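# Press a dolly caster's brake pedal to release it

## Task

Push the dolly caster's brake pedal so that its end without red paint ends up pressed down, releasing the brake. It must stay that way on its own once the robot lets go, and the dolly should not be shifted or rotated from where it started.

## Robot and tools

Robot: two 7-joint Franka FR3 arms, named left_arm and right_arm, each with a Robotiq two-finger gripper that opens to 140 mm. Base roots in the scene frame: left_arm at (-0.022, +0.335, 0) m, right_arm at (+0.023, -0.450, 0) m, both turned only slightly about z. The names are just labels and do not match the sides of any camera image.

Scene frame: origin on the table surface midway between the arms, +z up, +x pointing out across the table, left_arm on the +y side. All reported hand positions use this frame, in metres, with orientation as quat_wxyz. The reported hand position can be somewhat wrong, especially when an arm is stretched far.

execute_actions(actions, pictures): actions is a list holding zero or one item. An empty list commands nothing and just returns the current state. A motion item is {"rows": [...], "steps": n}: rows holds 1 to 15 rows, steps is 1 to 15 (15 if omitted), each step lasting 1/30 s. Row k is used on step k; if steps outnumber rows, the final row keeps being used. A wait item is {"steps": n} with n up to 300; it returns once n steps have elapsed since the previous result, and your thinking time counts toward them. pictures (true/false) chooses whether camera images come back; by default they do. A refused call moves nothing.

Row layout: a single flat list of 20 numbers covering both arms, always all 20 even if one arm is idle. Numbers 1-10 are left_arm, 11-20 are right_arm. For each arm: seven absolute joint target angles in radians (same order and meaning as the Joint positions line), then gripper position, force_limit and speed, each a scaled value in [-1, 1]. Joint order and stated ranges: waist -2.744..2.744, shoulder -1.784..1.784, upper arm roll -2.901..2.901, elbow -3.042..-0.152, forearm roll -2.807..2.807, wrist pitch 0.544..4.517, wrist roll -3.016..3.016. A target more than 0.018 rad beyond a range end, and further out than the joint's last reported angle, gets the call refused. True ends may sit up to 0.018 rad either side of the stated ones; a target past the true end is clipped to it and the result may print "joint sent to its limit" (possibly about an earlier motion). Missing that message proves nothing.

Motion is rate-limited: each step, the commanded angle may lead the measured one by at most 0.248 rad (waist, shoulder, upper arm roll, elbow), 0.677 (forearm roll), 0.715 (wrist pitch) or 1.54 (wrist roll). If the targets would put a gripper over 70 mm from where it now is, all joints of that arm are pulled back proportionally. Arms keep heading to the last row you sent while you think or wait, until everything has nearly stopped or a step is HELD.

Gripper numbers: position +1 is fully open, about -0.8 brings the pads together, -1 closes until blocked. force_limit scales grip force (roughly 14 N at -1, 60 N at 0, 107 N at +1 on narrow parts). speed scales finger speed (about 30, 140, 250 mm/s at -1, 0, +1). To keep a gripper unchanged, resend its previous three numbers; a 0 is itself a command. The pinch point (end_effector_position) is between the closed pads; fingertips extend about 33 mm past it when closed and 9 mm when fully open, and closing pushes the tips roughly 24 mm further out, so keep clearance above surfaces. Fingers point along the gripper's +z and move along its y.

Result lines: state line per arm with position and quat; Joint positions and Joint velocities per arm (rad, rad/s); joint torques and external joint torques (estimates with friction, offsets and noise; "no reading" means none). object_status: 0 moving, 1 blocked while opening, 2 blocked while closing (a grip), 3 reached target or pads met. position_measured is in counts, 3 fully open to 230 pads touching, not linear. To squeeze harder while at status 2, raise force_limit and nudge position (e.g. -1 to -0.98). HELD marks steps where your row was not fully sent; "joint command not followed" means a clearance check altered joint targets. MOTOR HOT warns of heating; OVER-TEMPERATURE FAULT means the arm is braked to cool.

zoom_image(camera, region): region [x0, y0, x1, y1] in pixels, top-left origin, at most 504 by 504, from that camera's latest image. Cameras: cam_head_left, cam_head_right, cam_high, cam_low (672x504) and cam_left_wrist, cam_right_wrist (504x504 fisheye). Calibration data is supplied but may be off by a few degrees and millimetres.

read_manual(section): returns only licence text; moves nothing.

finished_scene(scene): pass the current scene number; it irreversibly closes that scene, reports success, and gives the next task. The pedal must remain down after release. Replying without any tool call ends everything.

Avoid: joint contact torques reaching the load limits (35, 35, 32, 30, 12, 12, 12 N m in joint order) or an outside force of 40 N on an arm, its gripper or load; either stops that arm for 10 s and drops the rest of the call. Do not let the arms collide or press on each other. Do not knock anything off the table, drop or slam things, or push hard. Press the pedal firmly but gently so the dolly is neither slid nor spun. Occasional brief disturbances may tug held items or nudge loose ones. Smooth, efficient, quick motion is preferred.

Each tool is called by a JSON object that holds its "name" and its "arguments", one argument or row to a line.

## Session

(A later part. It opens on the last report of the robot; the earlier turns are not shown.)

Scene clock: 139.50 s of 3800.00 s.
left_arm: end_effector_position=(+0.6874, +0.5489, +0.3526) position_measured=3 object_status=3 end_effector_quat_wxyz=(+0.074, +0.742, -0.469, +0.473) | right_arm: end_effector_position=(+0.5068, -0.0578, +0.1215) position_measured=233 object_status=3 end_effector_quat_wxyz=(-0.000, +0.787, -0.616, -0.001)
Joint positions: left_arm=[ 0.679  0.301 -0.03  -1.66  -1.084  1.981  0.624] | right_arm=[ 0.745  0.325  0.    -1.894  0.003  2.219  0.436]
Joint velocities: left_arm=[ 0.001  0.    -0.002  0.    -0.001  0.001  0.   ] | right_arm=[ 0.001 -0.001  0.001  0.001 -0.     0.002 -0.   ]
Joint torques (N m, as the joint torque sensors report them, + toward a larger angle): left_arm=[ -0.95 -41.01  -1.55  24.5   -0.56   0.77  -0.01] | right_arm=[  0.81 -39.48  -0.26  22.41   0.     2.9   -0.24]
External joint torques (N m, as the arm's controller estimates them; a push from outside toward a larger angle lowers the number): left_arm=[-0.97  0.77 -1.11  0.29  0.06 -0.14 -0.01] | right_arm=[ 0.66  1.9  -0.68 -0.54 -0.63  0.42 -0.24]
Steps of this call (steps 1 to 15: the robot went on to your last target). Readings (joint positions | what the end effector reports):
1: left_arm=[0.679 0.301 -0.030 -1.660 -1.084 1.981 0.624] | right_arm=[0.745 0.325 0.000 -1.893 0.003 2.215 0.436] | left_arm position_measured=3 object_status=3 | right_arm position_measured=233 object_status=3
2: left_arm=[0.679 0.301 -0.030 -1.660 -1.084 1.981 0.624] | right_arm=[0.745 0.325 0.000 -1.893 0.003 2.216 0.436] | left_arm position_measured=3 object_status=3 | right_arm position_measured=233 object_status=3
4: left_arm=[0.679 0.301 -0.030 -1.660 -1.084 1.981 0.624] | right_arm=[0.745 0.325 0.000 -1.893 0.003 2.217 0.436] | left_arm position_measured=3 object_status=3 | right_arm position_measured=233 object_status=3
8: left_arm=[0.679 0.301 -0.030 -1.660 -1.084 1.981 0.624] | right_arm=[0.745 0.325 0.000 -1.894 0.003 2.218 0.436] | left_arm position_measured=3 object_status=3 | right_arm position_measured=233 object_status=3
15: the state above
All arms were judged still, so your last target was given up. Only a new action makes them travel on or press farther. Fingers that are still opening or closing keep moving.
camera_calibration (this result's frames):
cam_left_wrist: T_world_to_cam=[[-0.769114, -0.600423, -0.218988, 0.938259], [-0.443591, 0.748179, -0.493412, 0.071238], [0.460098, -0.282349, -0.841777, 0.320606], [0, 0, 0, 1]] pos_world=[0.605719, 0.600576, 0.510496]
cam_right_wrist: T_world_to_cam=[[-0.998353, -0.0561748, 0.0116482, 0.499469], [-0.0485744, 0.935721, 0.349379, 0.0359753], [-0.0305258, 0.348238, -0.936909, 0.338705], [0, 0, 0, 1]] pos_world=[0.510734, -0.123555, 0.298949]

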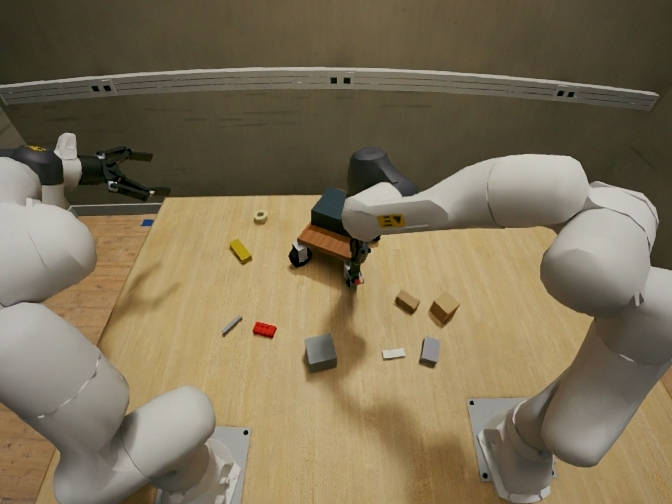

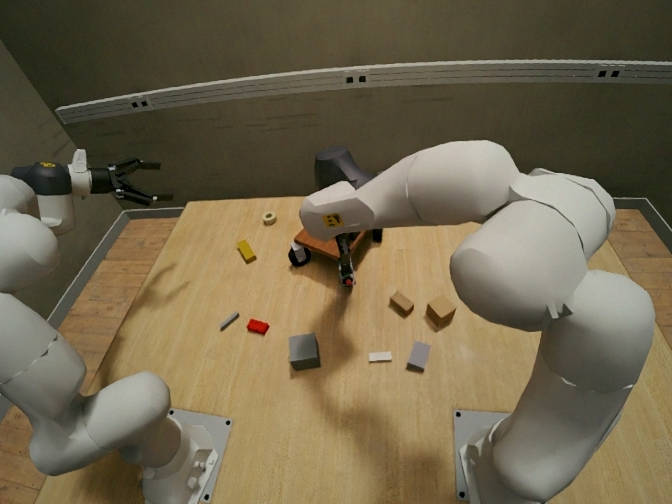

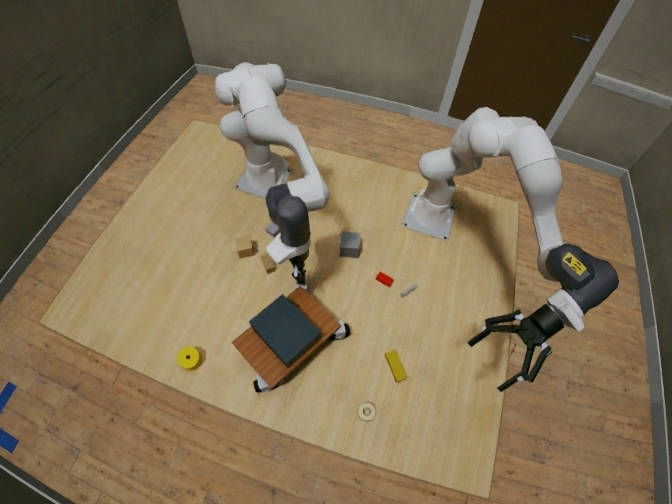

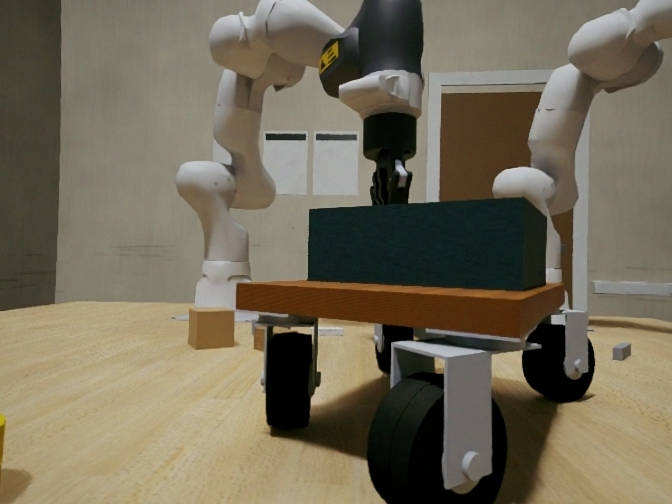

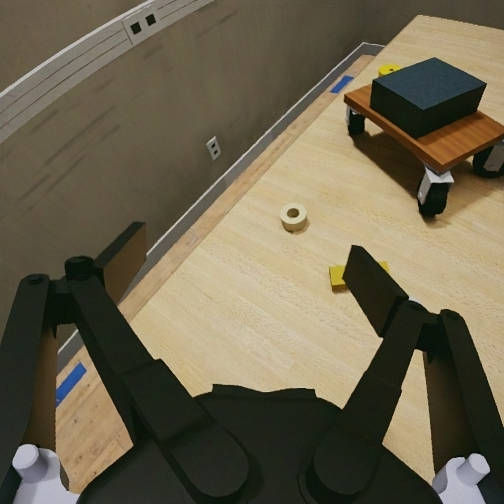

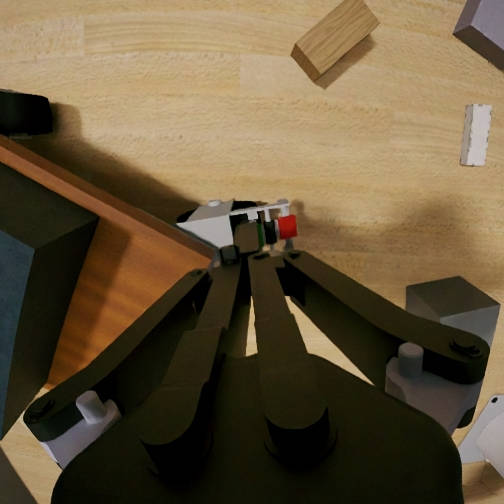

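{"name": "execute_actions", "arguments": {
  "actions": [
    {"rows":[[0.679,0.301,-0.03,-1.66,-1.084,1.981,0.624,1,0,0,0.749,0.328,0,-1.896,0,2.222,0.43,-1,0,1],[0.679,0.301,-0.03,-1.66,-1.084,1.981,0.624,1,0,0,0.749,0.3295,0,-1.897,0,2.224,0.43,-1,0,1],[0.679,0.301,-0.03,-1.66,-1.084,1.981,0.624,1,0,0,0.749,0.331,0,-1.898,0,2.226,0.43,-1,0,1],[0.679,0.301,-0.03,-1.66,-1.084,1.981,0.624,1,0,0,0.749,0.3325,0,-1.899,0,2.228,0.43,-1,0,1],[0.679,0.301,-0.03,-1.66,-1.084,1.981,0.624,1,0,0,0.749,0.334,0,-1.9,0,2.23,0.43,-1,0,1],[0.679,0.301,-0.03,-1.66,-1.084,1.981,0.624,1,0,0,0.749,0.3355,0,-1.9,0,2.232,0.43,-1,0,1],[0.679,0.301,-0.03,-1.66,-1.084,1.981,0.624,1,0,0,0.749,0.337,0,-1.901,0,2.234,0.43,-1,0,1],[0.679,0.301,-0.03,-1.66,-1.084,1.981,0.624,1,0,0,0.749,0.3385,0,-1.902,0,2.236,0.43,-1,0,1],[0.679,0.301,-0.03,-1.66,-1.084,1.981,0.624,1,0,0,0.749,0.3406,0,-1.903,0,2.236,0.43,-1,0,1]],"steps":15}
  ],
  "pictures": false
}}

{"name": "execute_actions", "arguments": {
  "actions": [
    {"steps":10}
  ]
}}

{"name": "zoom_image", "arguments": {
  "camera": "cam_right_wrist",
  "region": [170, 150, 340, 300]
}}

{"name": "zoom_image", "arguments": {
  "camera": "cam_head_left",
  "region": [310, 220, 400, 300]
}}

Scene clock: 155.67 s of 3800.00 s.
left_arm: end_effector_position=(+0.6874, +0.5489, +0.3526) position_measured=3 object_status=3 end_effector_quat_wxyz=(+0.074, +0.742, -0.469, +0.473) | right_arm: end_effector_position=(+0.5053, -0.0570, +0.1142) position_measured=233 object_status=3 end_effector_quat_wxyz=(+0.001, +0.788, -0.615, -0.001)
Joint positions: left_arm=[ 0.679  0.301 -0.03  -1.66  -1.084  1.981  0.624] | right_arm=[ 0.748  0.335  0.    -1.899  0.002  2.232  0.436]
Joint velocities: left_arm=[ 0.     0.    -0.    -0.001  0.001  0.    -0.001] | right_arm=[ 0.004 -0.01  -0.    -0.    -0.002  0.02  -0.001]
Joint torques (N m, as the joint torque sensors report them, + toward a larger angle): left_arm=[ -0.88 -41.46  -1.26  24.31  -0.61   0.68  -0.04] | right_arm=[  0.66 -36.58   0.15  20.83   0.18   2.59  -0.25]
External joint torques (N m, as the arm's controller estimates them; a push from outside toward a larger angle lowers the number): left_arm=[-0.8   0.31 -0.75  0.11  0.01 -0.21 -0.05] | right_arm=[ 0.57  4.44 -0.2  -1.45 -0.44  0.48 -0.25]
Steps of this call (steps 1 to 90: nothing new was sent; then 12.67 s passed at rest; steps 91 to 105: all 15 steps of this action). Readings (joint positions | what the end effector reports):
91: left_arm=[0.679 0.301 -0.030 -1.660 -1.084 1.981 0.624] | right_arm=[0.745 0.325 0.000 -1.894 0.003 2.219 0.436] | left_arm position_measured=3 object_status=3 | right_arm position_measured=233 object_status=3
92: left_arm=[0.679 0.301 -0.030 -1.660 -1.084 1.981 0.624] | right_arm=[0.746 0.325 0.000 -1.894 0.003 2.220 0.436] | left_arm position_measured=3 object_status=3 | right_arm position_measured=233 object_status=3
94: left_arm=[0.679 0.301 -0.030 -1.660 -1.084 1.981 0.624] | right_arm=[0.746 0.326 0.000 -1.894 0.003 2.221 0.436] | left_arm position_measured=3 object_status=3 | right_arm position_measured=233 object_status=3
98: left_arm=[0.679 0.301 -0.030 -1.660 -1.084 1.981 0.624] | right_arm=[0.747 0.326 0.000 -1.895 0.003 2.225 0.436] | left_arm position_measured=3 object_status=3 | right_arm position_measured=233 object_status=3
105: the state above

Scene clock: 156.00 s of 3800.00 s.
left_arm: end_effector_position=(+0.6874, +0.5489, +0.3526) position_measured=3 object_status=3 end_effector_quat_wxyz=(+0.074, +0.742, -0.469, +0.473) | right_arm: end_effector_position=(+0.5053, -0.0568, +0.1140) position_measured=233 object_status=3 end_effector_quat_wxyz=(+0.001, +0.788, -0.615, -0.001)
Joint positions: left_arm=[ 0.679  0.301 -0.03  -1.66  -1.084  1.981  0.624] | right_arm=[ 0.748  0.335  0.    -1.899  0.002  2.233  0.436]
Joint velocities: left_arm=[ 0.     0.001  0.001  0.001 -0.001  0.    -0.   ] | right_arm=[-0.     0.    -0.    -0.001  0.     0.    -0.001]
Joint torques (N m, as the joint torque sensors report them, + toward a larger angle): left_arm=[ -0.8  -41.29  -1.32  24.62  -0.59   0.72  -0.05] | right_arm=[  0.35 -37.57   0.08  20.84   0.23   2.95  -0.25]
External joint torques (N m, as the arm's controller estimates them; a push from outside toward a larger angle lowers the number): left_arm=[-0.96  0.5  -1.01  0.39  0.02 -0.2  -0.05] | right_arm=[ 0.37  3.68 -0.2  -1.8  -0.4   0.5  -0.25]
Steps of this call (steps 1 to 10: the robot went on to your last target). Readings (joint positions | what the end effector reports):
1: left_arm=[0.679 0.301 -0.030 -1.660 -1.084 1.981 0.624] | right_arm=[0.748 0.335 0.000 -1.899 0.002 2.232 0.436] | left_arm position_measured=3 object_status=3 | right_arm position_measured=233 object_status=3
2: left_arm=[0.679 0.301 -0.030 -1.660 -1.084 1.981 0.624] | right_arm=[0.748 0.335 0.000 -1.899 0.002 2.233 0.436] | left_arm position_measured=3 object_status=3 | right_arm position_measured=233 object_status=3
4: left_arm=[0.679 0.301 -0.030 -1.660 -1.084 1.981 0.624] | right_arm=[0.748 0.335 0.000 -1.899 0.002 2.233 0.436] | left_arm position_measured=3 object_status=3 | right_arm position_measured=233 object_status=3
8: left_arm=[0.679 0.301 -0.030 -1.660 -1.084 1.981 0.624] | right_arm=[0.748 0.335 0.000 -1.899 0.002 2.233 0.436] | left_arm position_measured=3 object_status=3 | right_arm position_measured=233 object_status=3
10: the state above
camera_calibration (this result's frames):
cam_left_wrist: T_world_to_cam=[[-0.769114, -0.600423, -0.218988, 0.938259], [-0.443591, 0.748179, -0.493412, 0.071238], [0.460098, -0.282349, -0.841777, 0.320606], [0, 0, 0, 1]] pos_world=[0.605719, 0.600576, 0.510496]
cam_right_wrist: T_world_to_cam=[[-0.998145, -0.0595362, 0.0127323, 0.497773], [-0.0514017, 0.936152, 0.347819, 0.0392887], [-0.0326271, 0.346519, -0.937475, 0.33231], [0, 0, 0, 1]] pos_world=[0.509711, -0.122296, 0.291529]

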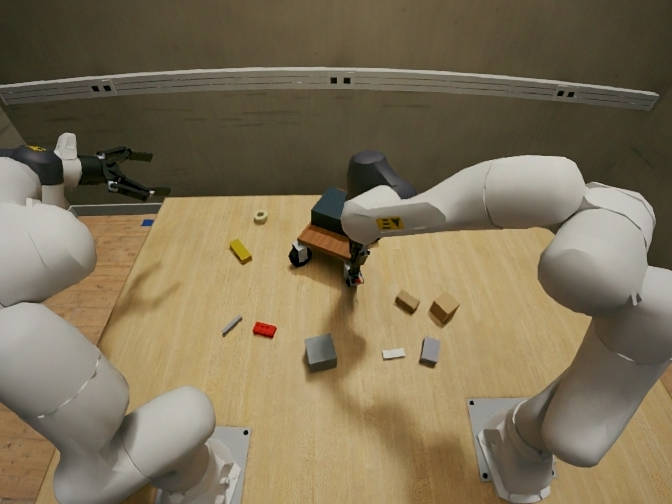

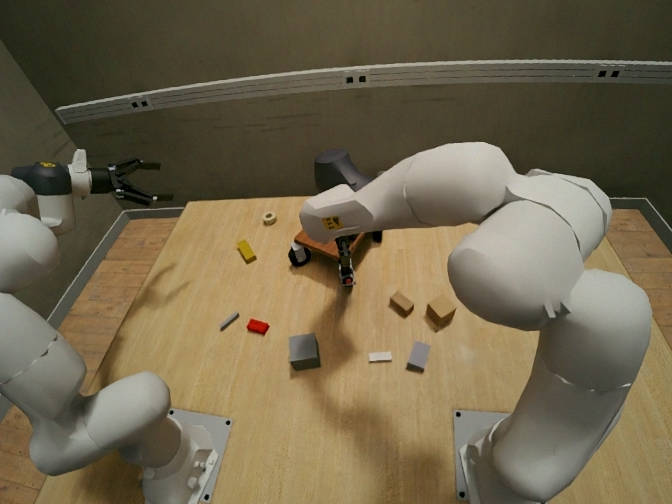

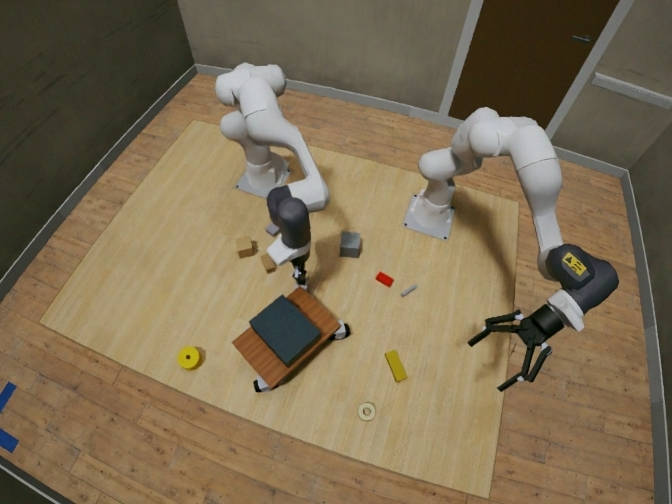

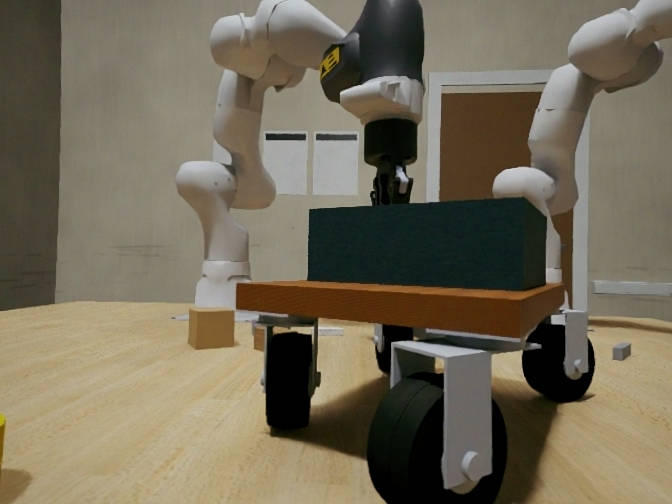

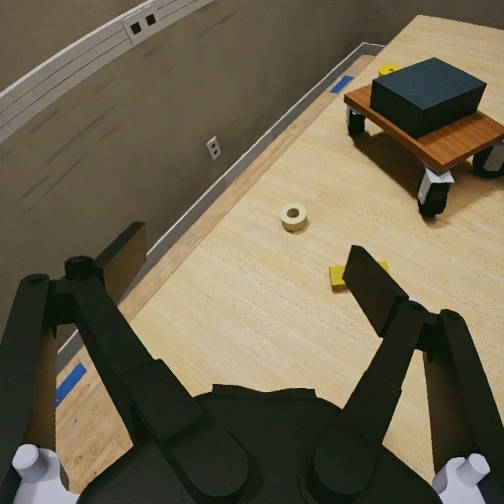

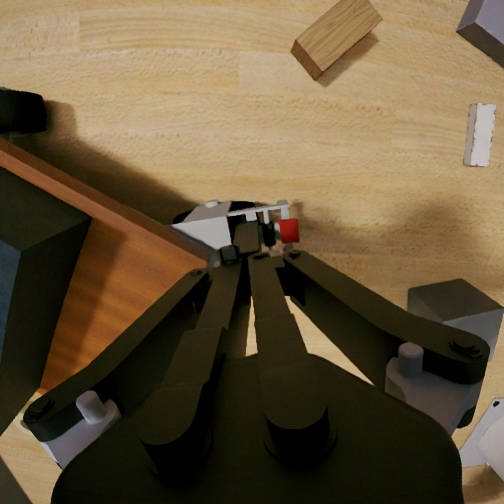

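Region (170, 150, 340, 300) of cam_right_wrist's 504x504 image, scaled by 2.965, with more detail than that image has; it fills the top 445 rows of this view, and the rest is white.

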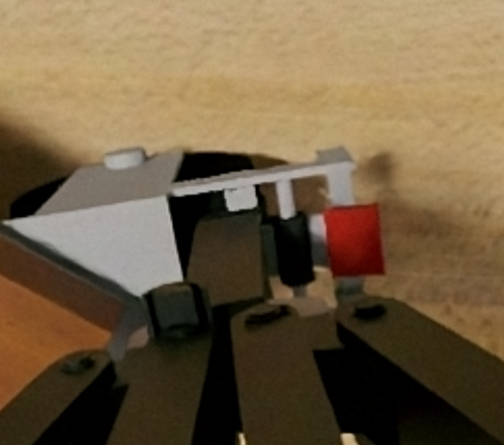

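Region (310, 220, 400, 300) of cam_head_left's 672x504 image, scaled by 5.600, with more detail than that image has.

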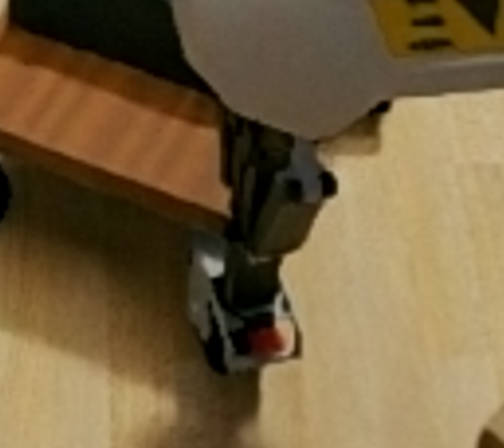

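It snapped over. Lift straight up and check.

{"name": "execute_actions", "arguments": {
  "actions": [
    {"rows":[[0.679,0.301,-0.03,-1.66,-1.084,1.981,0.624,1,0,0,0.748,0.334,0,-1.899,0,2.226,0.43,-1,0,1],[0.679,0.301,-0.03,-1.66,-1.084,1.981,0.624,1,0,0,0.748,0.332,0,-1.897,0,2.22,0.43,-1,0,1],[0.679,0.301,-0.03,-1.66,-1.084,1.981,0.624,1,0,0,0.748,0.33,0,-1.896,0,2.215,0.43,-1,0,1],[0.679,0.301,-0.03,-1.66,-1.084,1.981,0.624,1,0,0,0.748,0.327,0,-1.894,0,2.208,0.43,-1,0,1],[0.679,0.301,-0.03,-1.66,-1.084,1.981,0.624,1,0,0,0.748,0.324,0,-1.892,0,2.2,0.43,-1,0,1],[0.679,0.301,-0.03,-1.66,-1.084,1.981,0.624,1,0,0,0.748,0.32,0,-1.889,0,2.19,0.43,-1,0,1],[0.679,0.301,-0.03,-1.66,-1.084,1.981,0.624,1,0,0,0.748,0.315,0,-1.885,0,2.178,0.43,-1,0,1],[0.679,0.301,-0.03,-1.66,-1.084,1.981,0.624,1,0,0,0.748,0.309,0,-1.88,0,2.165,0.43,-1,0,1],[0.679,0.301,-0.03,-1.66,-1.084,1.981,0.624,1,0,0,0.748,0.302,0,-1.874,0,2.15,0.43,-1,0,1],[0.679,0.301,-0.03,-1.66,-1.084,1.981,0.624,1,0,0,0.748,0.294,0,-1.866,0,2.135,0.43,-1,0,1],[0.679,0.301,-0.03,-1.66,-1.084,1.981,0.624,1,0,0,0.748,0.286,0,-1.858,0,2.12,0.43,-1,0,1],[0.679,0.301,-0.03,-1.66,-1.084,1.981,0.624,1,0,0,0.748,0.278,0,-1.85,0,2.11,0.43,-1,0,1],[0.679,0.301,-0.03,-1.66,-1.084,1.981,0.624,1,0,0,0.748,0.27,0,-1.84,0,2.1,0.43,-1,0,1],[0.679,0.301,-0.03,-1.66,-1.084,1.981,0.624,1,0,0,0.755,0.262,0,-1.83,0,2.09,0.43,-1,0,1],[0.679,0.301,-0.03,-1.66,-1.084,1.981,0.624,1,0,0,0.77,0.255,0,-1.82,0,2.075,0.43,-1,0,1]],"steps":15}
  ],
  "pictures": false
}}

{"name": "execute_actions", "arguments": {
  "actions": [
    {"steps":15}
  ]
}}

{"name": "zoom_image", "arguments": {
  "camera": "cam_right_wrist",
  "region": [170, 150, 340, 300]
}}

{"name": "zoom_image", "arguments": {
  "camera": "cam_head_left",
  "region": [320, 240, 400, 300]
}}

Scene clock: 175.00 s of 3800.00 s.
left_arm: end_effector_position=(+0.6874, +0.5489, +0.3526) position_measured=3 object_status=3 end_effector_quat_wxyz=(+0.074, +0.742, -0.469, +0.473) | right_arm: end_effector_position=(+0.5084, -0.0524, +0.1674) position_measured=233 object_status=3 end_effector_quat_wxyz=(-0.006, +0.789, -0.614, +0.001)
Joint positions: left_arm=[ 0.679  0.301 -0.03  -1.66  -1.084  1.981  0.624] | right_arm=[ 0.752  0.276 -0.002 -1.843  0.002  2.13   0.436]
Joint velocities: left_arm=[-0.001 -0.002  0.003 -0.002  0.    -0.    -0.   ] | right_arm=[ 0.126 -0.252 -0.03   0.282  0.001 -0.307  0.002]
Joint torques (N m, as the joint torque sensors report them, + toward a larger angle): left_arm=[ -0.84 -41.36  -1.08  24.51  -0.57   0.72  -0.06] | right_arm=[  4.96 -39.53   2.74  24.35   0.28   1.94  -0.23]
External joint torques (N m, as the arm's controller estimates them; a push from outside toward a larger angle lowers the number): left_arm=[-0.9   0.56 -0.7   0.27  0.04 -0.19 -0.06] | right_arm=[ 0.92  0.1  -1.08  1.89 -0.48 -0.46 -0.23]
Steps of this call (steps 1 to 15: the robot went on to your last target; steps 16 to 90: nothing new was sent; then 15.50 s passed at rest; steps 91 to 105: all 15 steps of this action). Readings (joint positions | what the end effector reports):
91: left_arm=[0.679 0.301 -0.030 -1.660 -1.084 1.981 0.624] | right_arm=[0.748 0.335 0.000 -1.899 0.002 2.232 0.436] | left_arm position_measured=3 object_status=3 | right_arm position_measured=233 object_status=3
92: left_arm=[0.679 0.301 -0.030 -1.660 -1.084 1.981 0.624] | right_arm=[0.748 0.334 0.000 -1.899 0.002 2.231 0.436] | left_arm position_measured=3 object_status=3 | right_arm position_measured=233 object_status=3
94: left_arm=[0.679 0.301 -0.030 -1.660 -1.084 1.981 0.624] | right_arm=[0.748 0.333 0.000 -1.898 0.002 2.226 0.436] | left_arm position_measured=3 object_status=3 | right_arm position_measured=233 object_status=3
98: left_arm=[0.679 0.301 -0.030 -1.660 -1.084 1.981 0.624] | right_arm=[0.748 0.323 0.000 -1.891 0.002 2.203 0.436] | left_arm position_measured=3 object_status=3 | right_arm position_measured=233 object_status=3
105: the state above

Scene clock: 175.50 s of 3800.00 s.
left_arm: end_effector_position=(+0.6874, +0.5489, +0.3526) position_measured=3 object_status=3 end_effector_quat_wxyz=(+0.074, +0.742, -0.469, +0.473) | right_arm: end_effector_position=(+0.4993, -0.0442, +0.1880) position_measured=233 object_status=3 end_effector_quat_wxyz=(-0.004, +0.795, -0.606, -0.000)
Joint positions: left_arm=[ 0.679  0.301 -0.03  -1.66  -1.084  1.981  0.624] | right_arm=[ 0.769  0.253  0.    -1.819  0.002  2.081  0.436]
Joint velocities: left_arm=[-0.001 -0.     0.001 -0.002  0.    -0.     0.001] | right_arm=[-0.     0.    -0.001 -0.     0.    -0.017 -0.   ]
Joint torques (N m, as the joint torque sensors report them, + toward a larger angle): left_arm=[ -1.05 -41.32  -1.44  24.78  -0.56   0.68  -0.05] | right_arm=[  0.23 -37.86   0.14  24.17   0.31   1.97  -0.24]
External joint torques (N m, as the arm's controller estimates them; a push from outside toward a larger angle lowers the number): left_arm=[-1.07  0.58 -1.01  0.53  0.06 -0.23 -0.05] | right_arm=[ 0.23  2.13 -0.09  0.33 -0.38 -0.52 -0.24]
Steps of this call (steps 1 to 15: the robot went on to your last target). Readings (joint positions | what the end effector reports):
1: left_arm=[0.679 0.301 -0.030 -1.660 -1.084 1.981 0.624] | right_arm=[0.756 0.268 -0.002 -1.835 0.002 2.121 0.436] | left_arm position_measured=3 object_status=3 | right_arm position_measured=233 object_status=3
2: left_arm=[0.679 0.301 -0.030 -1.660 -1.084 1.981 0.624] | right_arm=[0.761 0.261 -0.002 -1.828 0.002 2.114 0.436] | left_arm position_measured=3 object_status=3 | right_arm position_measured=233 object_status=3
4: left_arm=[0.679 0.301 -0.030 -1.660 -1.084 1.981 0.624] | right_arm=[0.767 0.253 -0.000 -1.821 0.002 2.104 0.436] | left_arm position_measured=3 object_status=3 | right_arm position_measured=233 object_status=3
8: left_arm=[0.679 0.301 -0.030 -1.660 -1.084 1.981 0.624] | right_arm=[0.769 0.252 0.000 -1.819 0.002 2.090 0.436] | left_arm position_measured=3 object_status=3 | right_arm position_measured=233 object_status=3
15: the state above
camera_calibration (this result's frames):
cam_left_wrist: T_world_to_cam=[[-0.769114, -0.600423, -0.218988, 0.938259], [-0.443591, 0.748179, -0.493412, 0.071238], [0.460098, -0.282349, -0.841777, 0.320607], [0, 0, 0, 1]] pos_world=[0.605719, 0.600576, 0.510496]
cam_right_wrist: T_world_to_cam=[[-0.996673, -0.0813663, 0.00465167, 0.491411], [-0.074477, 0.932491, 0.353432, 0.0117826], [-0.0330951, 0.35191, -0.935449, 0.397169], [0, 0, 0, 1]] pos_world=[0.503798, -0.110771, 0.365081]

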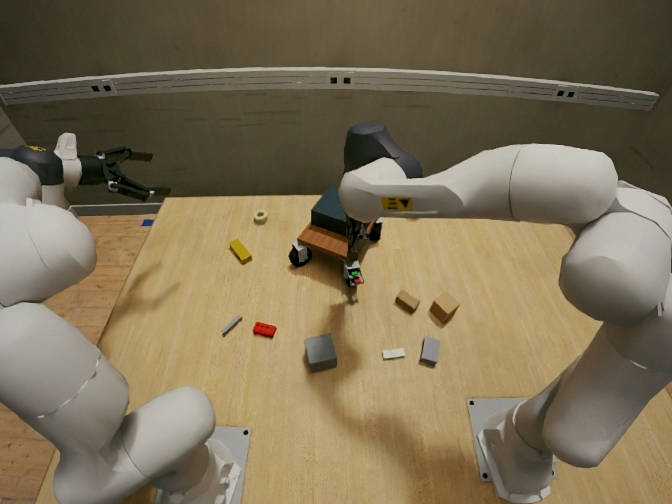

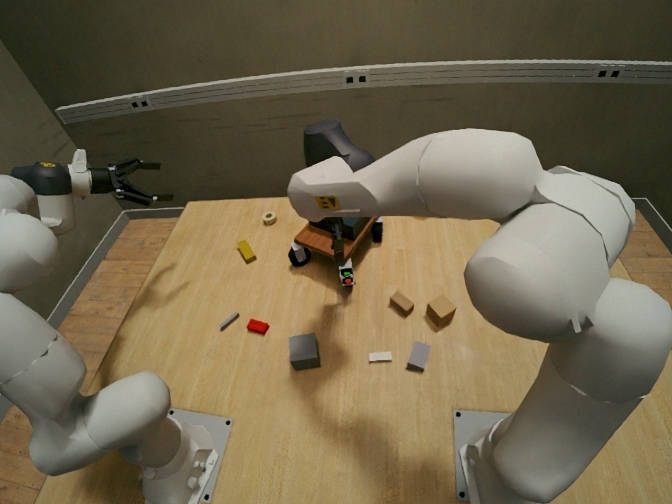

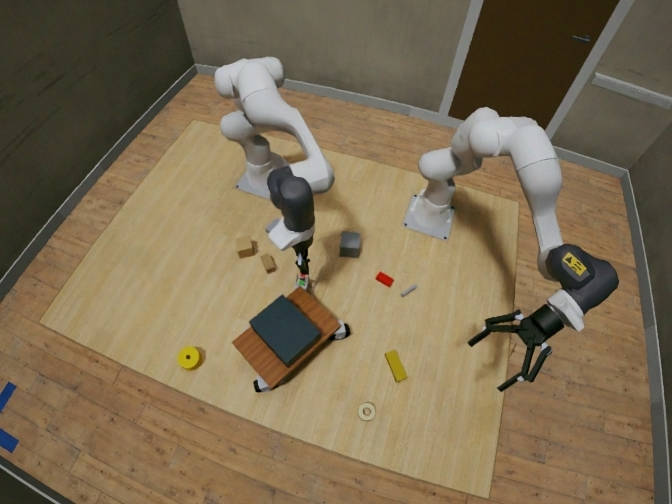

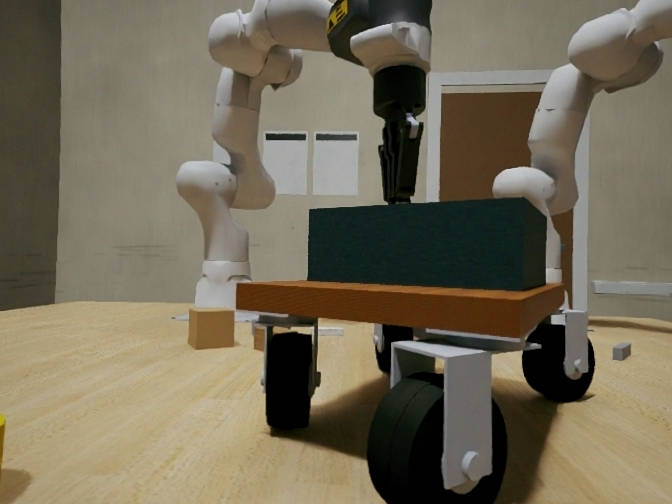

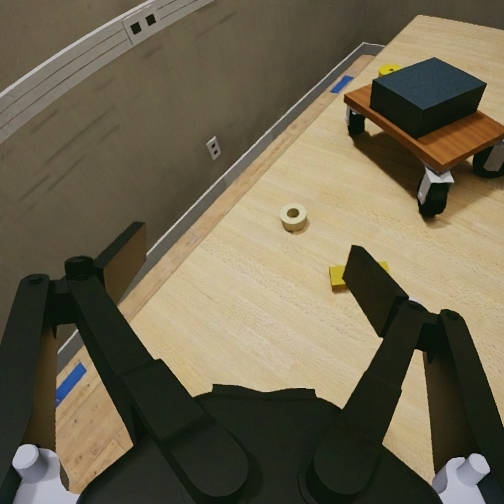

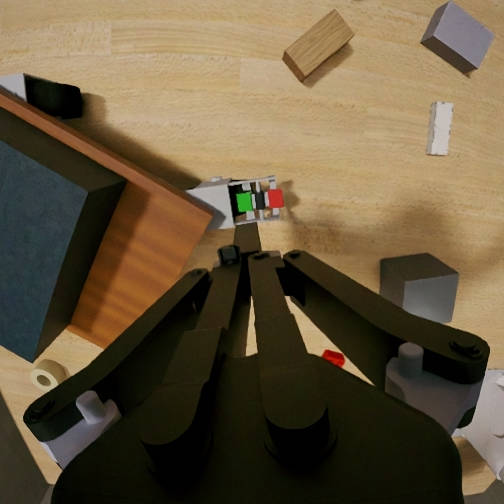

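Region (170, 150, 340, 300) of cam_right_wrist's 504x504 image, scaled by 2.965, with more detail than that image has; it fills the top 445 rows of this view, and the rest is white.

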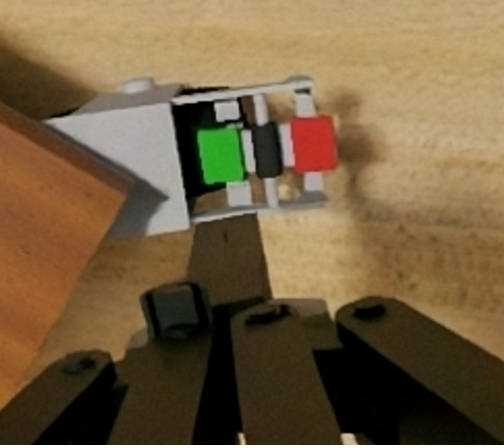

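Region (320, 240, 400, 300) of cam_head_left's 672x504 image, scaled by 6.300, with more detail than that image has; it fills the top 378 rows of this view, and the rest is white.

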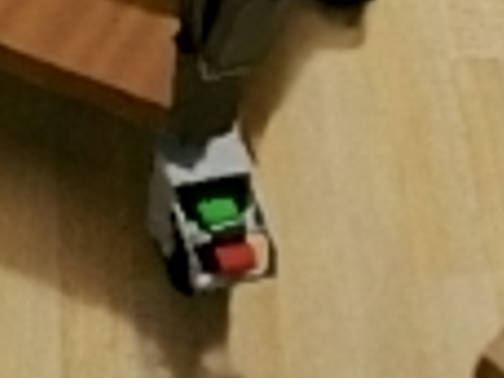

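{"name": "finished_scene", "arguments": {
  "scene": 1
}}

The scene is finished: the task was done.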